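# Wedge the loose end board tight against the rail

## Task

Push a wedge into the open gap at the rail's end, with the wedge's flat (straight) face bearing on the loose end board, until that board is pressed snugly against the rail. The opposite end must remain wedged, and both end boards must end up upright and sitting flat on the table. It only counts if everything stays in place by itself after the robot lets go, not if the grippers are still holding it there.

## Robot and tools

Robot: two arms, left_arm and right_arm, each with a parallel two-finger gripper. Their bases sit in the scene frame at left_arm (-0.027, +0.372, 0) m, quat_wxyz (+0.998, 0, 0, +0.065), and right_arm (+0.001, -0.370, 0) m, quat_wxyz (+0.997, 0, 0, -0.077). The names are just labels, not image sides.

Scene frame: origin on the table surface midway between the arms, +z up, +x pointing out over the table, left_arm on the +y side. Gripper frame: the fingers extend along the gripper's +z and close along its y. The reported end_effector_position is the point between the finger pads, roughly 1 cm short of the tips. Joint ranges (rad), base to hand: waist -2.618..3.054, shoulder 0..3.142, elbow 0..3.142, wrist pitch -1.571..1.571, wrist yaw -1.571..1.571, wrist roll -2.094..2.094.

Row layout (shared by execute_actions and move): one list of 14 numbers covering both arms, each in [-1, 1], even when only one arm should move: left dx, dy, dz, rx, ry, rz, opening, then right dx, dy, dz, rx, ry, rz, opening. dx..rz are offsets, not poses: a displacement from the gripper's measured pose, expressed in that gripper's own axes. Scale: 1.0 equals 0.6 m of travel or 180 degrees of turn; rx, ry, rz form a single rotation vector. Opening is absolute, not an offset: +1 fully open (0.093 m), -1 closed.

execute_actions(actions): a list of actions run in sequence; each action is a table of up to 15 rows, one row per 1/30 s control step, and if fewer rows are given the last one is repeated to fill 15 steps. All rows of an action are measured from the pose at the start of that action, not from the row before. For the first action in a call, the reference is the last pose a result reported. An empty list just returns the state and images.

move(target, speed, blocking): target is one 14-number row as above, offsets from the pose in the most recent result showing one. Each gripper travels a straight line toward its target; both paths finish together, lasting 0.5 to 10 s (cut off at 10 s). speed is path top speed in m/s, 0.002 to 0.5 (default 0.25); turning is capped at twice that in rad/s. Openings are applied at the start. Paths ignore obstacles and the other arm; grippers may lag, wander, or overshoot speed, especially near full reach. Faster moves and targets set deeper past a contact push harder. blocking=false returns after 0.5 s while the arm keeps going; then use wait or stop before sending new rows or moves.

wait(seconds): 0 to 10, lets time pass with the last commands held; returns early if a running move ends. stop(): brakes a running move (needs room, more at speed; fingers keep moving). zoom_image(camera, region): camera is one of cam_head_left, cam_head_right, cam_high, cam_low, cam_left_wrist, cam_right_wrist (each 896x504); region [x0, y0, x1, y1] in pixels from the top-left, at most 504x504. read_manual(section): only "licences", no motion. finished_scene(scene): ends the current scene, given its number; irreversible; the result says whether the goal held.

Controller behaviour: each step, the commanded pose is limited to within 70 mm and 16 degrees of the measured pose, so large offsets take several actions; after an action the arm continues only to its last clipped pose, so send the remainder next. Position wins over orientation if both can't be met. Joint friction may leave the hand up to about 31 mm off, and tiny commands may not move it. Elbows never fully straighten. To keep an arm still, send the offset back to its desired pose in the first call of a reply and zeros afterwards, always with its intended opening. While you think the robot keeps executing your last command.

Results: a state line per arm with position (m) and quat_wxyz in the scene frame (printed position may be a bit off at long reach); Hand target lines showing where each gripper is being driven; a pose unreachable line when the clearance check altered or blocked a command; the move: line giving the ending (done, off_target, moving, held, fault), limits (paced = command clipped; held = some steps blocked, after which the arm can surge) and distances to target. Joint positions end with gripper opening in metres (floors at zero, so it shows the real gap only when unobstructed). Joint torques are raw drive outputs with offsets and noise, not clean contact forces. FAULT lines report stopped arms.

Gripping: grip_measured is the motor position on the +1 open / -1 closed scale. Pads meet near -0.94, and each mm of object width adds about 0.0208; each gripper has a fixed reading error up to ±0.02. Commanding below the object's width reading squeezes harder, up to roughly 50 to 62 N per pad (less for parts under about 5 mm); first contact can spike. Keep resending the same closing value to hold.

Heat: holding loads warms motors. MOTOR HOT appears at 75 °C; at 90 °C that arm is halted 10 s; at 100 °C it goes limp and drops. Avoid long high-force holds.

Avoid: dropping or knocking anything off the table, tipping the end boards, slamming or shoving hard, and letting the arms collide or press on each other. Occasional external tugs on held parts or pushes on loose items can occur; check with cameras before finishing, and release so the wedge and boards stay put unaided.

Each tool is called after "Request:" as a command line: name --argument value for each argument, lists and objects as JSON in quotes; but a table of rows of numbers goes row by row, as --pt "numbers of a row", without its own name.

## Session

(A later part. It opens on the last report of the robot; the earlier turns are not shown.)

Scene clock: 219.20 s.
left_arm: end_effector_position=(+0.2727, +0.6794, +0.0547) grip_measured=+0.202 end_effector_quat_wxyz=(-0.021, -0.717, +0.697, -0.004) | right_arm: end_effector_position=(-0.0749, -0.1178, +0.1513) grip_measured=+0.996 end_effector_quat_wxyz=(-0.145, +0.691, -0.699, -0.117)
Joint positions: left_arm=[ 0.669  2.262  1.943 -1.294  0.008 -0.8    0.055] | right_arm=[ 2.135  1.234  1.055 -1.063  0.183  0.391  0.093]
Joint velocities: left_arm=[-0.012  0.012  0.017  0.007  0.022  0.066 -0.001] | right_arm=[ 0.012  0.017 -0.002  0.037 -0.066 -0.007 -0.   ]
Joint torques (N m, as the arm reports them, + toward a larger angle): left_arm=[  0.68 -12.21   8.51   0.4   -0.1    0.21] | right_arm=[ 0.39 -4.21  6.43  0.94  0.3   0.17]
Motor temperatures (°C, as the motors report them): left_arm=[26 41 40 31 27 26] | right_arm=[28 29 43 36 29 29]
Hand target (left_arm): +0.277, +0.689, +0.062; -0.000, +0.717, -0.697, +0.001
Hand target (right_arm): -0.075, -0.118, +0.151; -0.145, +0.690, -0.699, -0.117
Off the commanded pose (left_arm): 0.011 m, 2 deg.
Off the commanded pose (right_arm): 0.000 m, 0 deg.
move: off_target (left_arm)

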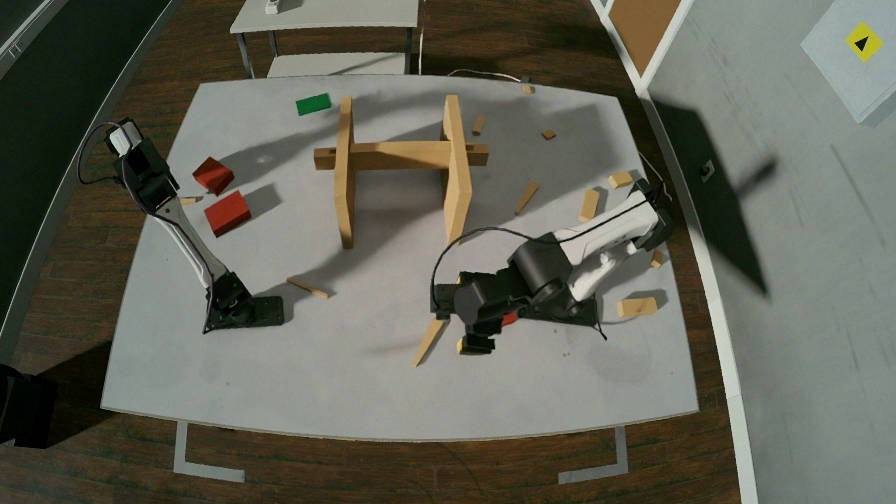

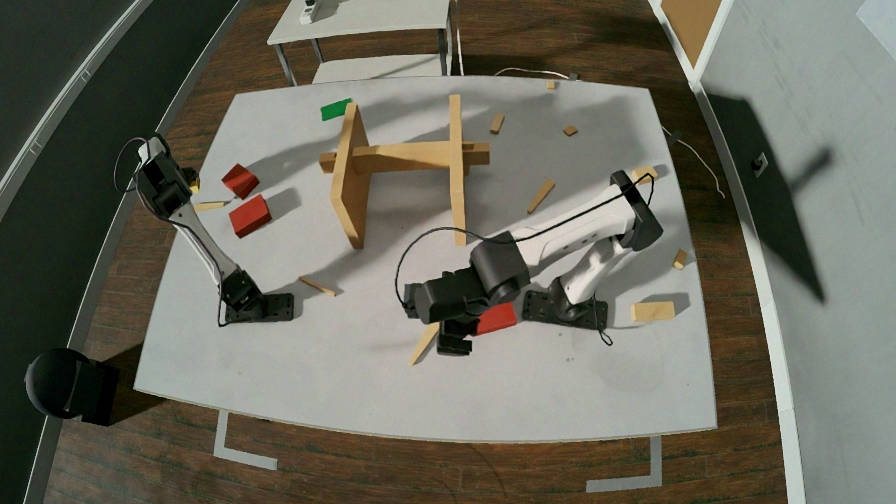

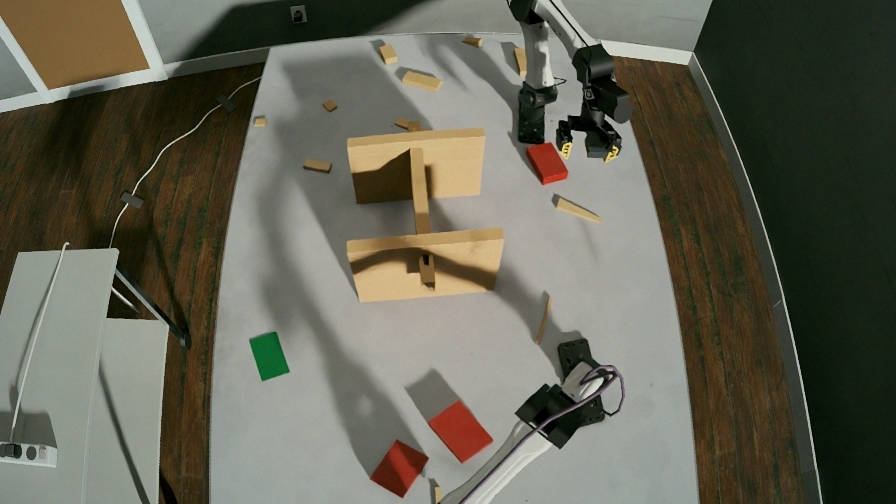

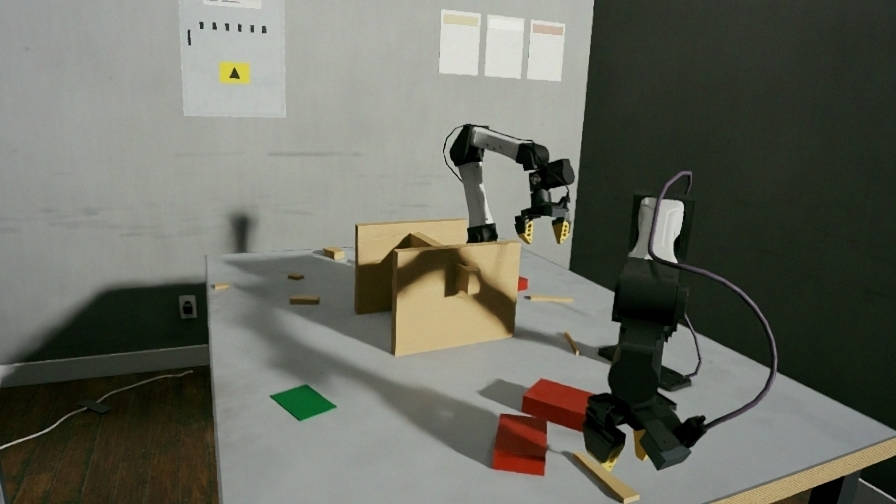

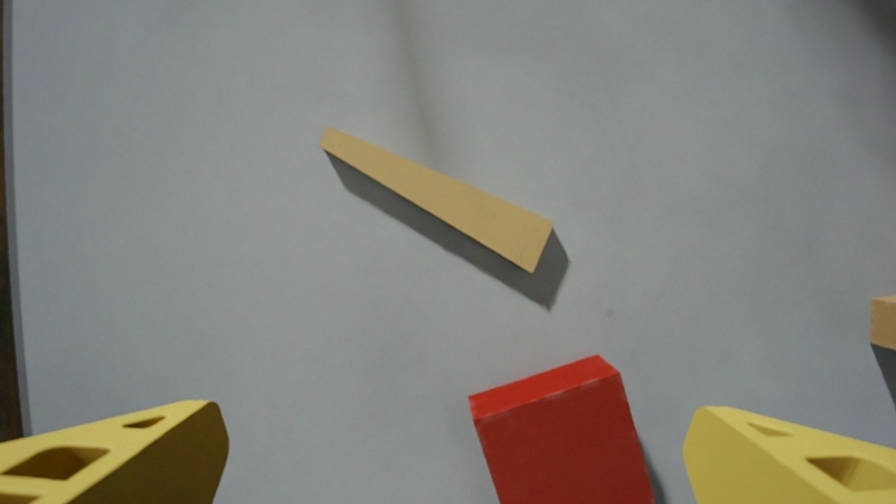

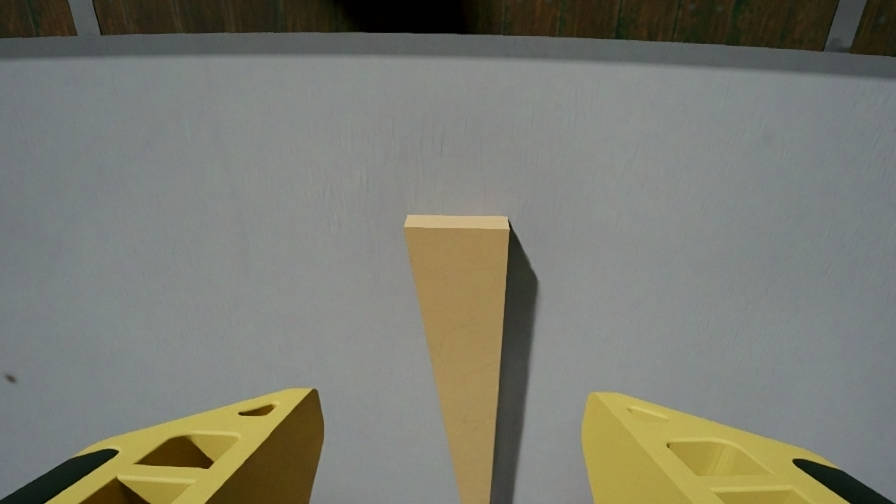

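Request:
move --target '[-0.02, 0, 0.0583, 0.0078, -0.0111, 0, 0.2, 0, 0, 0, 0, 0, 0, 1.0]' --speed 0.06

Scene clock: 229.67 s.
left_arm: end_effector_position=(+0.2777, +0.6848, +0.0264) grip_measured=+0.202 end_effector_quat_wxyz=(+0.002, -0.714, +0.700, -0.003) | right_arm: end_effector_position=(-0.0749, -0.1178, +0.1513) grip_measured=+0.996 end_effector_quat_wxyz=(-0.145, +0.691, -0.699, -0.117)
Joint positions: left_arm=[ 0.669  2.262  1.831 -1.136  0.007 -0.79   0.055] | right_arm=[ 2.135  1.234  1.055 -1.063  0.183  0.391  0.093]
Joint velocities: left_arm=[ 0.002 -0.017 -0.007  0.007 -0.037 -0.007 -0.   ] | right_arm=[ 0.007 -0.012 -0.012  0.037 -0.007 -0.007 -0.001]
Joint torques (N m, as the arm reports them, + toward a larger angle): left_arm=[  1.36 -11.05   5.91   0.52  -0.08   0.19] | right_arm=[ 0.42 -4.19  6.44  0.95  0.29  0.15]
Motor temperatures (°C, as the motors report them): left_arm=[27 45 40 31 27 26] | right_arm=[28 30 42 36 29 29]
Hand target (left_arm): +0.271, +0.691, +0.020; +0.000, +0.717, -0.697, +0.000
Hand target (right_arm): -0.075, -0.118, +0.151; -0.145, +0.691, -0.699, -0.117
Off the commanded pose (left_arm): 0.011 m, 1 deg.
Off the commanded pose (right_arm): 0.000 m, 0 deg.
move: off_target (left_arm)

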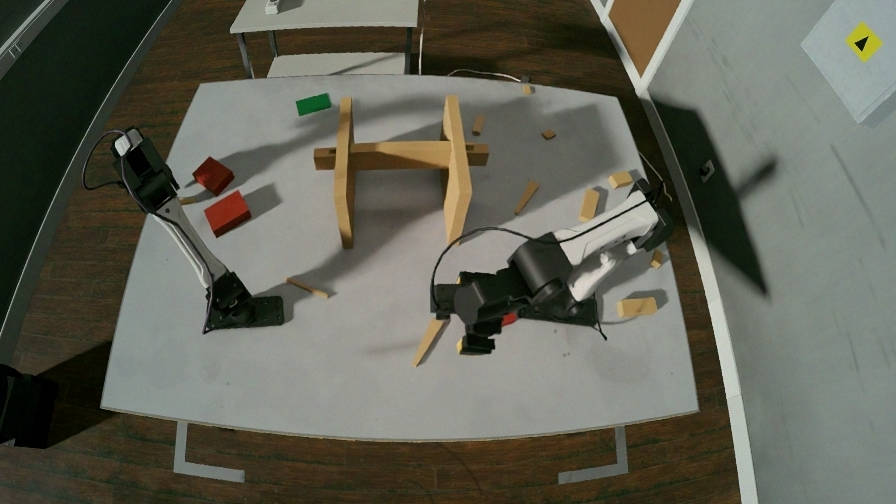

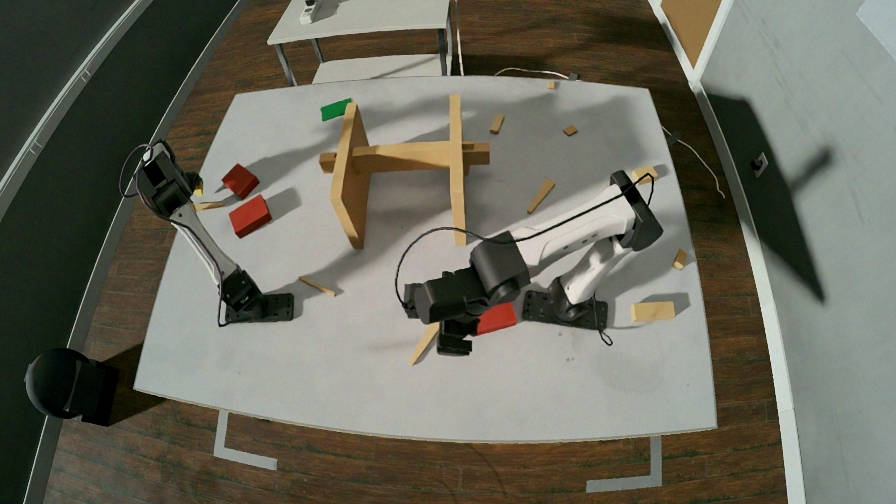

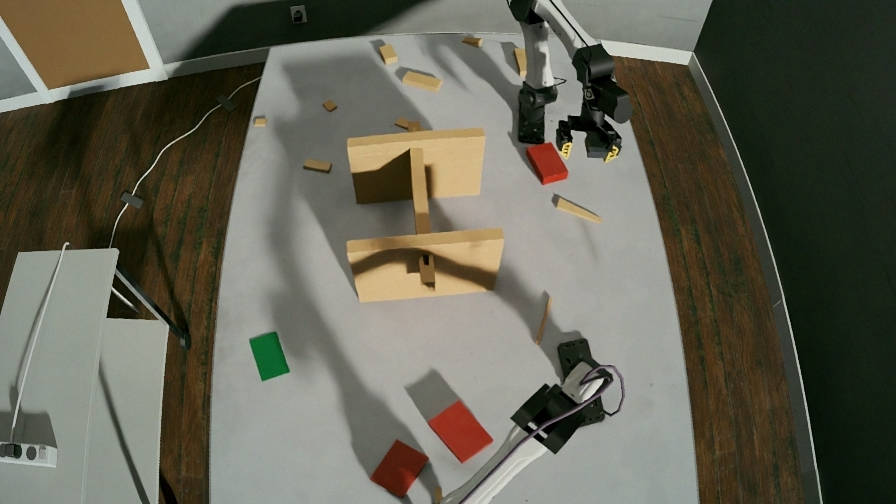

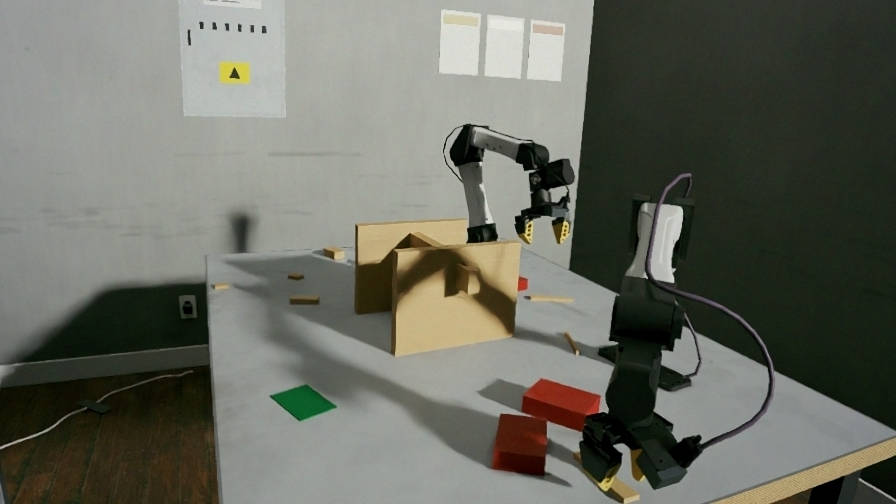

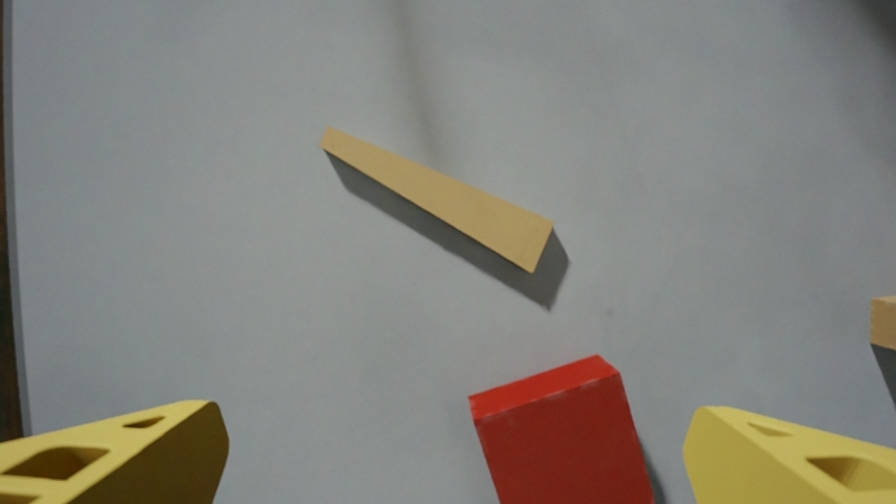

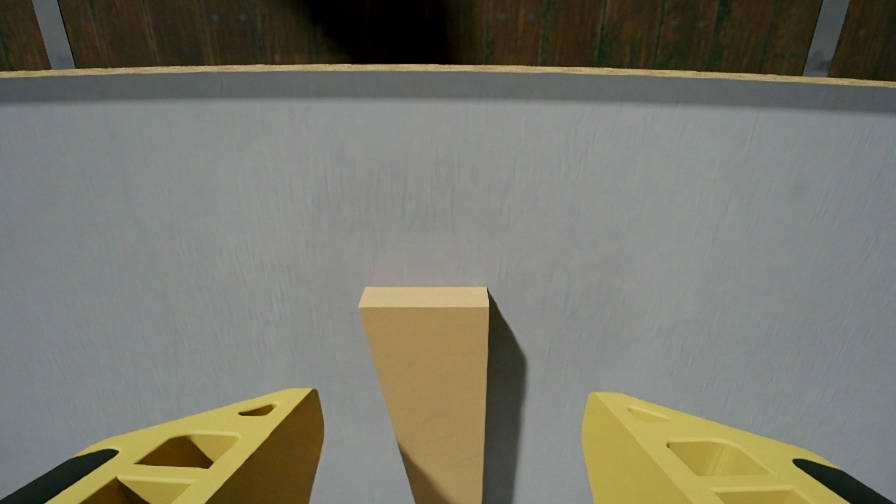

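Request:
move --target '[-0.006, 0.02, 0.036, 0, 0, -0.004, 0.2, 0, 0, 0, 0, 0, 0, 1.0]' --speed 0.04

Scene clock: 241.30 s.
left_arm: end_effector_position=(+0.2693, +0.6827, +0.0091) grip_measured=+0.202 end_effector_quat_wxyz=(-0.005, -0.716, +0.698, -0.006) | right_arm: end_effector_position=(-0.0749, -0.1178, +0.1513) grip_measured=+0.996 end_effector_quat_wxyz=(-0.145, +0.691, -0.699, -0.117)
Joint positions: left_arm=[ 0.682  2.262  1.76  -1.079  0.012 -0.784  0.055] | right_arm=[ 2.135  1.234  1.055 -1.063  0.183  0.391  0.093]
Joint velocities: left_arm=[-0.017  0.007  0.002 -0.037 -0.051  0.022 -0.   ] | right_arm=[ 0.002  0.012 -0.007  0.051  0.022  0.022 -0.   ]
Joint torques (N m, as the arm reports them, + toward a larger angle): left_arm=[  0.86 -11.93   5.09   0.65  -0.05   0.19] | right_arm=[ 0.41 -4.21  6.44  0.95  0.29  0.15]
Motor temperatures (°C, as the motors report them): left_arm=[27 47 39 31 27 26] | right_arm=[28 30 41 36 29 29]
Hand target (left_arm): +0.266, +0.688, +0.005; -0.002, +0.718, -0.696, +0.004
Hand target (right_arm): -0.075, -0.118, +0.151; -0.145, +0.691, -0.699, -0.117
Off the commanded pose (left_arm): 0.008 m, 1 deg.
Off the commanded pose (right_arm): 0.000 m, 0 deg.
move: done

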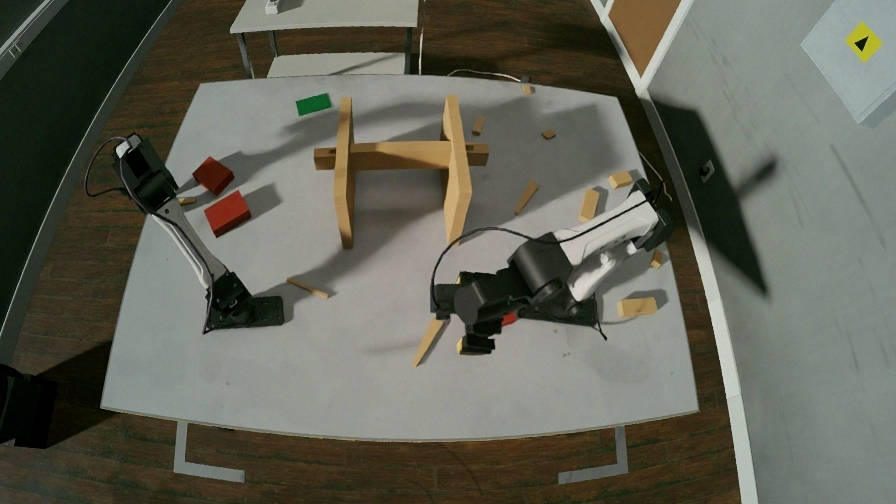

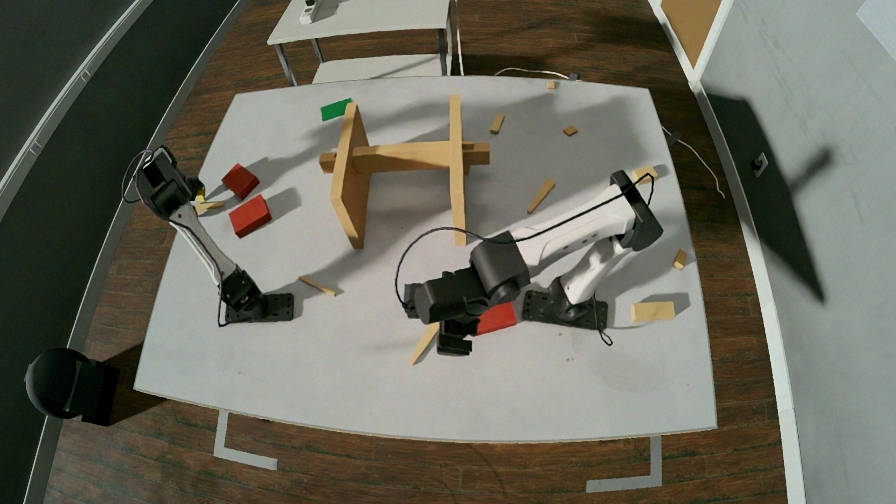

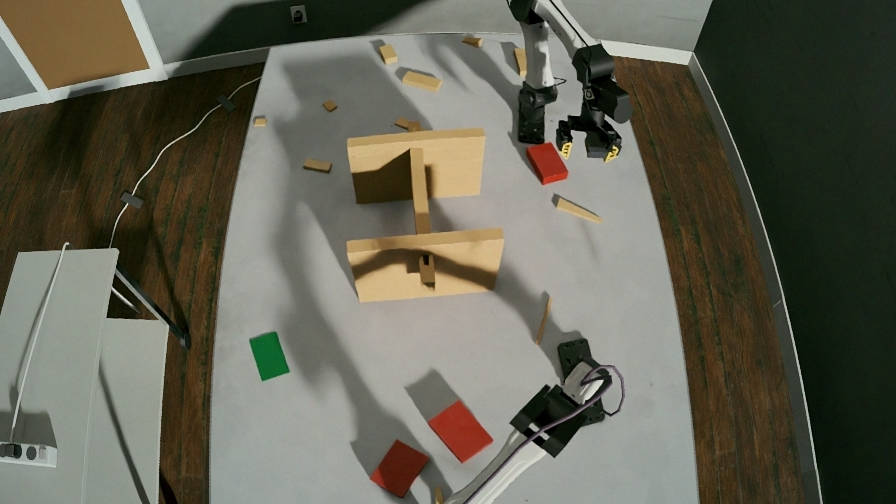

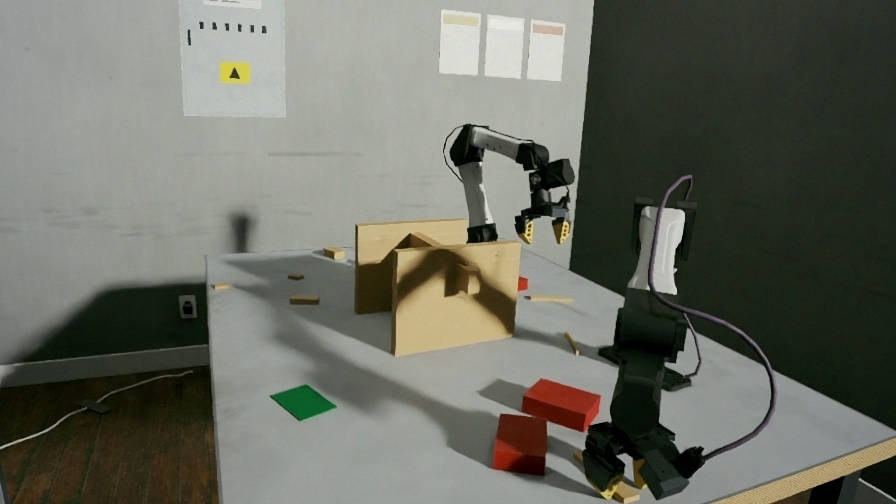

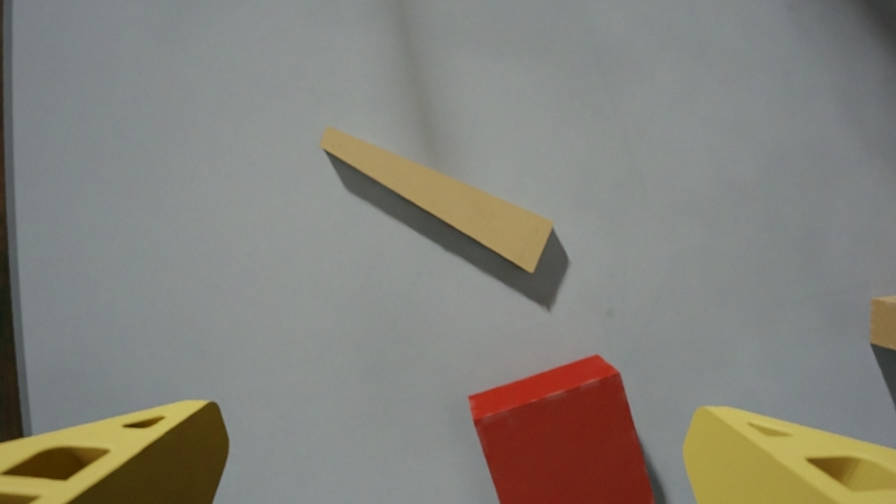

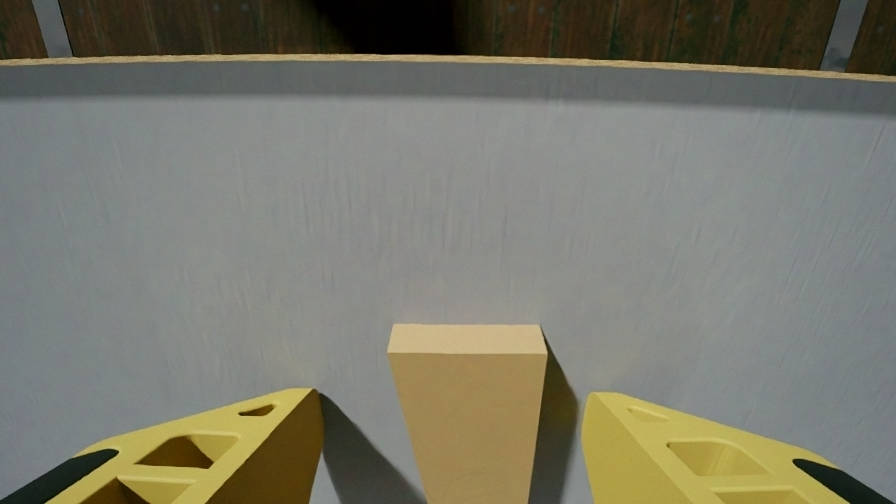

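Request:
move --target '[0, 0, 0.018, 0, 0, 0, 0.2, 0, 0, 0, 0, 0, 0, 1.0]' --speed 0.02

Scene clock: 246.73 s.
left_arm: end_effector_position=(+0.2693, +0.6827, +0.0091) grip_measured=+0.202 end_effector_quat_wxyz=(-0.005, -0.716, +0.698, -0.006) | right_arm: end_effector_position=(-0.0749, -0.1178, +0.1513) grip_measured=+0.996 end_effector_quat_wxyz=(-0.145, +0.691, -0.699, -0.117)
Joint positions: left_arm=[ 0.682  2.262  1.76  -1.079  0.012 -0.784  0.055] | right_arm=[ 2.135  1.234  1.055 -1.063  0.183  0.391  0.093]
Joint velocities: left_arm=[ 0.012 -0.007  0.012  0.037 -0.007  0.081  0.   ] | right_arm=[-0.007 -0.022 -0.007  0.081  0.007 -0.037 -0.   ]
Joint torques (N m, as the arm reports them, + toward a larger angle): left_arm=[  0.2  -10.77   4.61   0.69  -0.04   0.11] | right_arm=[ 0.4  -4.2   6.44  0.95  0.29  0.15]
Motor temperatures (°C, as the motors report them): left_arm=[27 48 38 31 27 26] | right_arm=[28 30 41 36 29 29]
Hand target (left_arm): +0.269, +0.683, -0.001; +0.005, +0.716, -0.698, +0.006
Hand target (right_arm): -0.075, -0.118, +0.151; -0.145, +0.691, -0.699, -0.117
Off the commanded pose (left_arm): 0.011 m, 0 deg.
Off the commanded pose (right_arm): 0.000 m, 0 deg.
move: off_target (left_arm)

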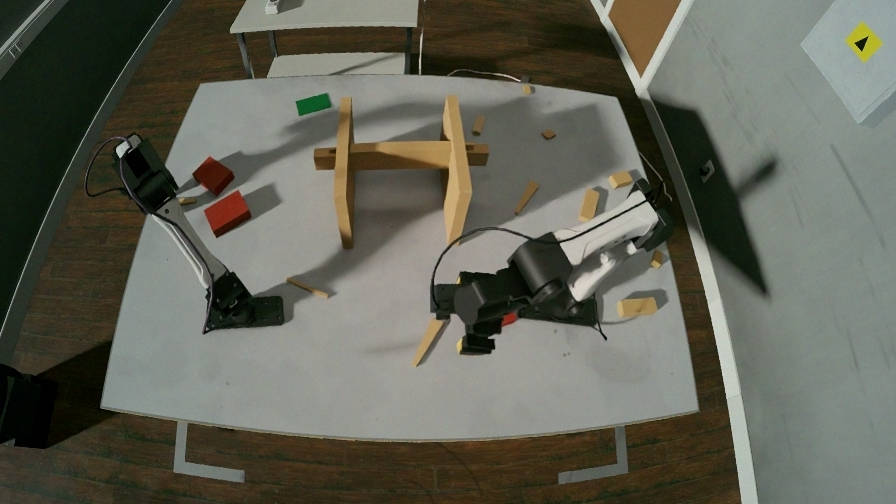

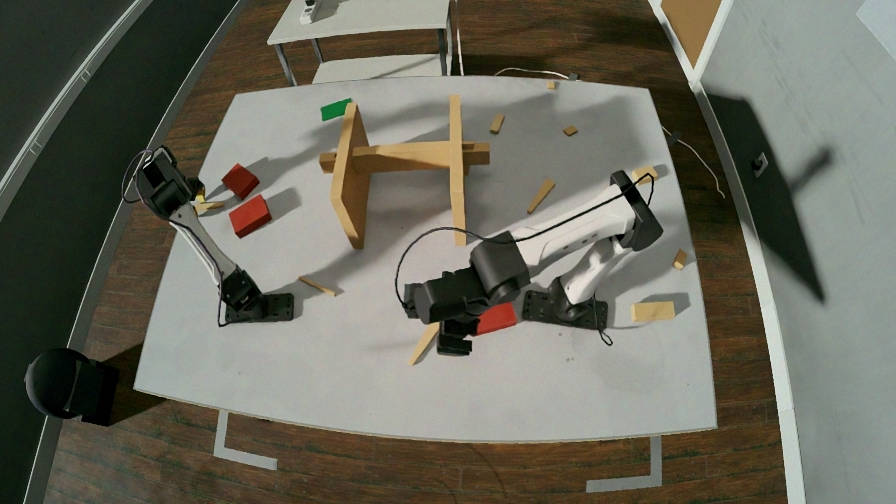

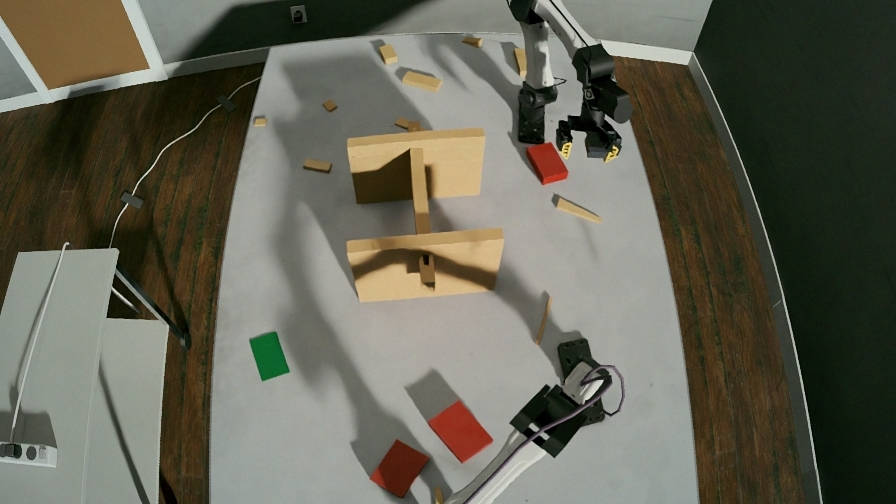

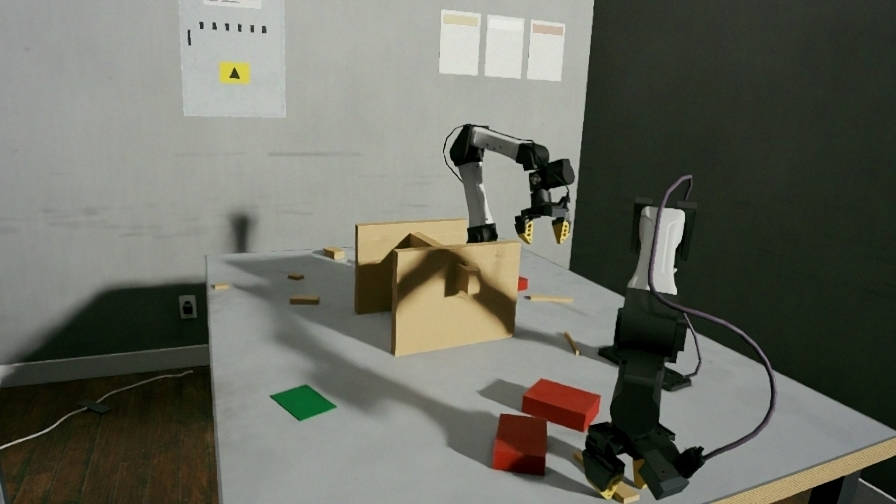

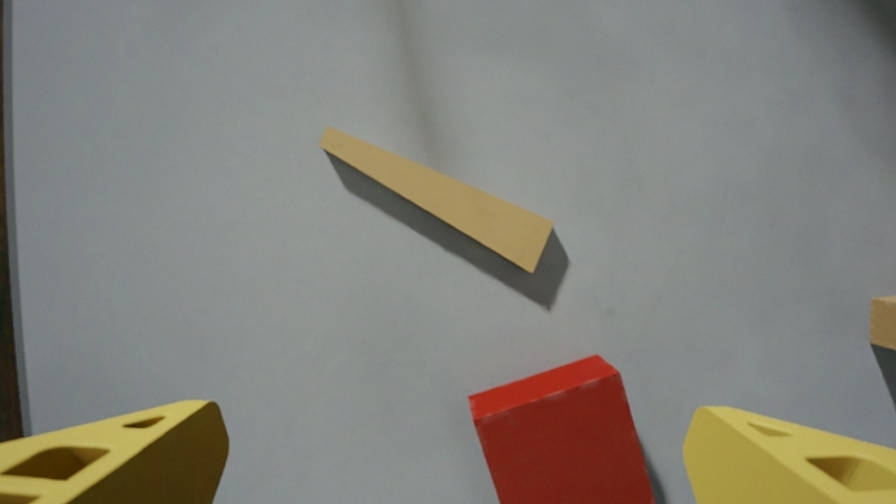

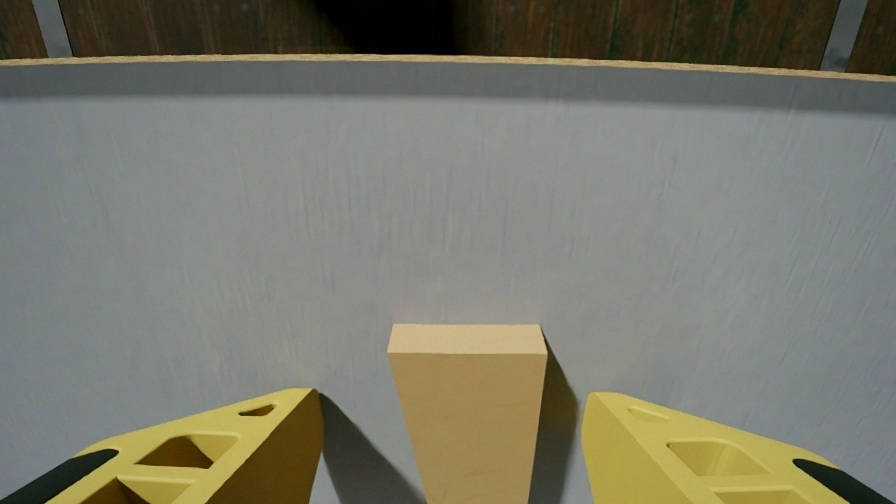

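Request:
execute_actions --actions '[[[0,0,0,0,0,0,-0.1, 0,0,0,0,0,0,1],[0,0,0,0,0,0,-0.2, 0,0,0,0,0,0,1],[0,0,0,0,0,0,-0.25, 0,0,0,0,0,0,1],[0,0,0,0,0,0,-0.28, 0,0,0,0,0,0,1],[0,0,0,0,0,0,-0.31, 0,0,0,0,0,0,1],[0,0,0,0,0,0,-0.34, 0,0,0,0,0,0,1],[0,0,0,0,0,0,-0.37, 0,0,0,0,0,0,1],[0,0,0,0,0,0,-0.40, 0,0,0,0,0,0,1],[0,0,0,0,0,0,-0.43, 0,0,0,0,0,0,1],[0,0,0,0,0,0,-0.46, 0,0,0,0,0,0,1],[0,0,0,0,0,0,-0.49, 0,0,0,0,0,0,1],[0,0,0,0,0,0,-0.52, 0,0,0,0,0,0,1],[0,0,0,0,0,0,-0.55, 0,0,0,0,0,0,1],[0,0,0,0,0,0,-0.58, 0,0,0,0,0,0,1],[0,0,0,0,0,0,-0.62, 0,0,0,0,0,0,1]],[[0,0,0,0,0,0,-0.62, 0,0,0,0,0,0,1]]]'

Scene clock: 255.20 s.
left_arm: end_effector_position=(+0.2693, +0.6827, +0.0091) grip_measured=-0.602 end_effector_quat_wxyz=(-0.005, -0.716, +0.698, -0.006) | right_arm: end_effector_position=(-0.0749, -0.1178, +0.1513) grip_measured=+0.996 end_effector_quat_wxyz=(-0.145, +0.691, -0.699, -0.117)
Joint positions: left_arm=[ 0.682  2.262  1.76  -1.079  0.012 -0.784  0.016] | right_arm=[ 2.135  1.234  1.055 -1.063  0.183  0.391  0.093]
Joint velocities: left_arm=[ 0.002  0.002 -0.007 -0.066 -0.022  0.051 -0.   ] | right_arm=[-0.002  0.017  0.002 -0.007  0.022  0.022 -0.001]
Joint torques (N m, as the arm reports them, + toward a larger angle): left_arm=[  0.14 -11.78   6.46   0.36  -0.03   0.06] | right_arm=[ 0.4  -4.19  6.44  0.95  0.28  0.15]
Motor temperatures (°C, as the motors report them): left_arm=[27 49 38 31 27 26] | right_arm=[28 30 41 36 29 29]
Hand target (left_arm): +0.269, +0.683, +0.009; +0.005, +0.716, -0.698, +0.006
Hand target (right_arm): -0.075, -0.118, +0.151; -0.145, +0.691, -0.699, -0.117
Off the commanded pose (left_arm): 0.000 m, 0 deg.
Off the commanded pose (right_arm): 0.000 m, 0 deg.

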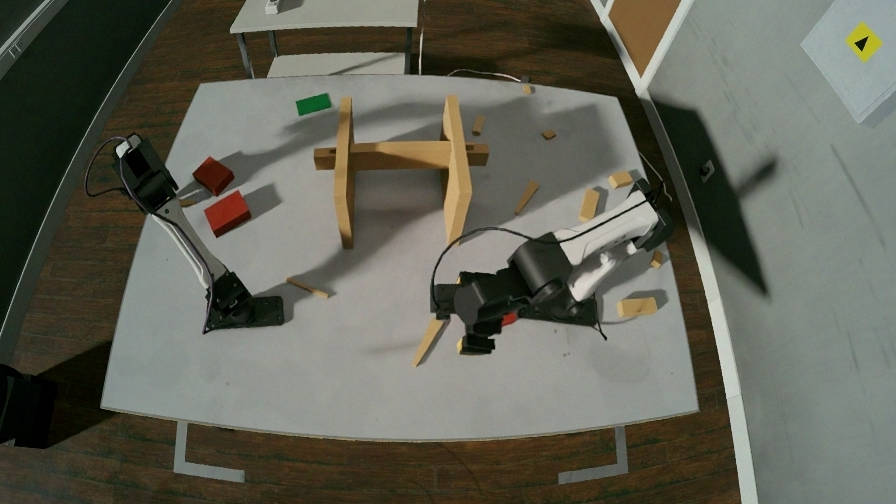

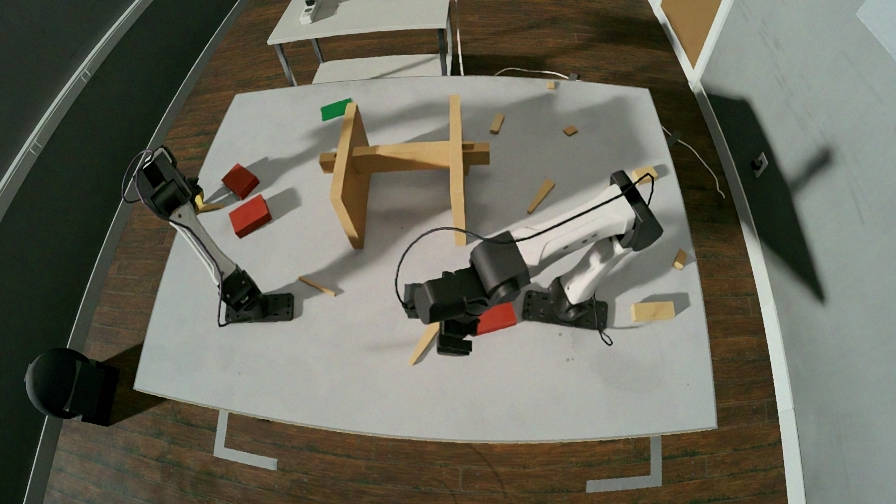

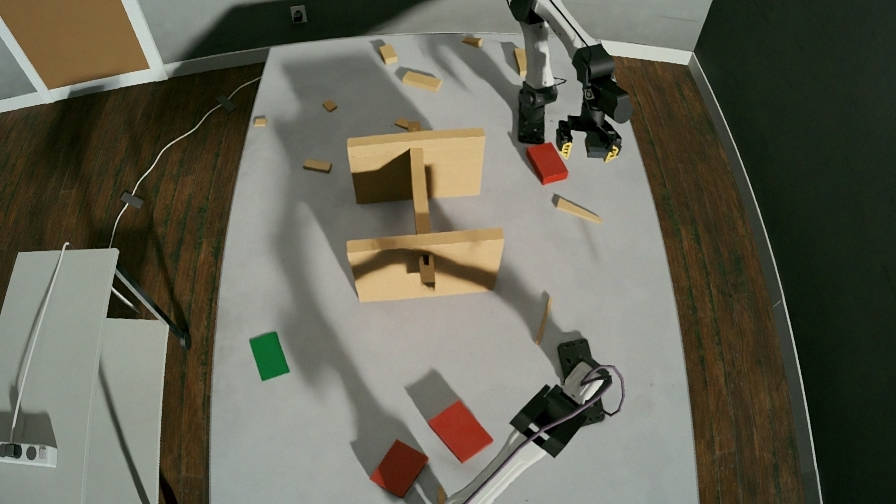

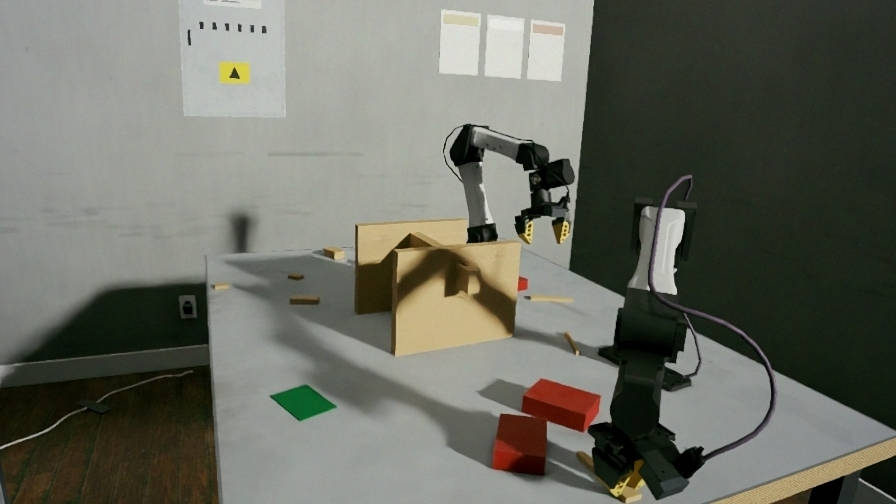

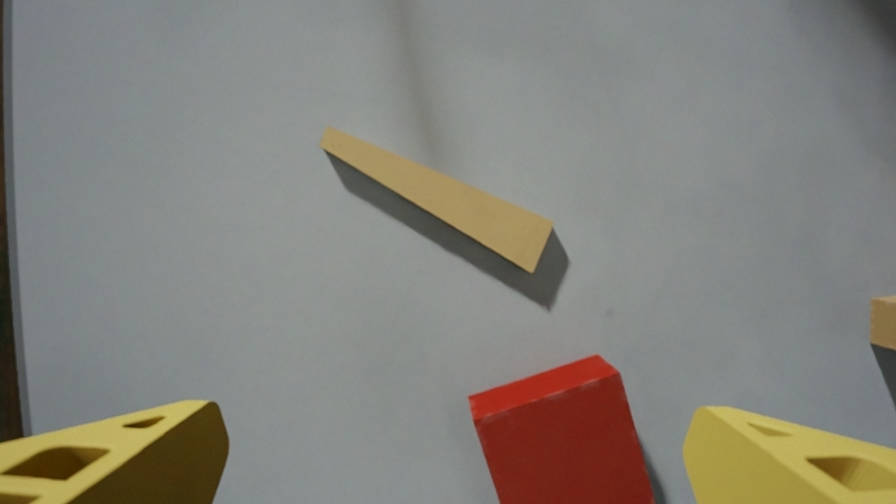

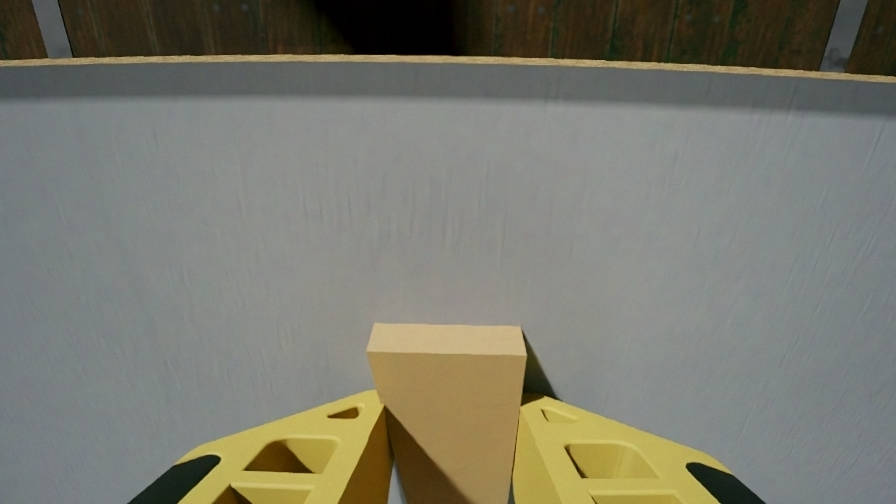

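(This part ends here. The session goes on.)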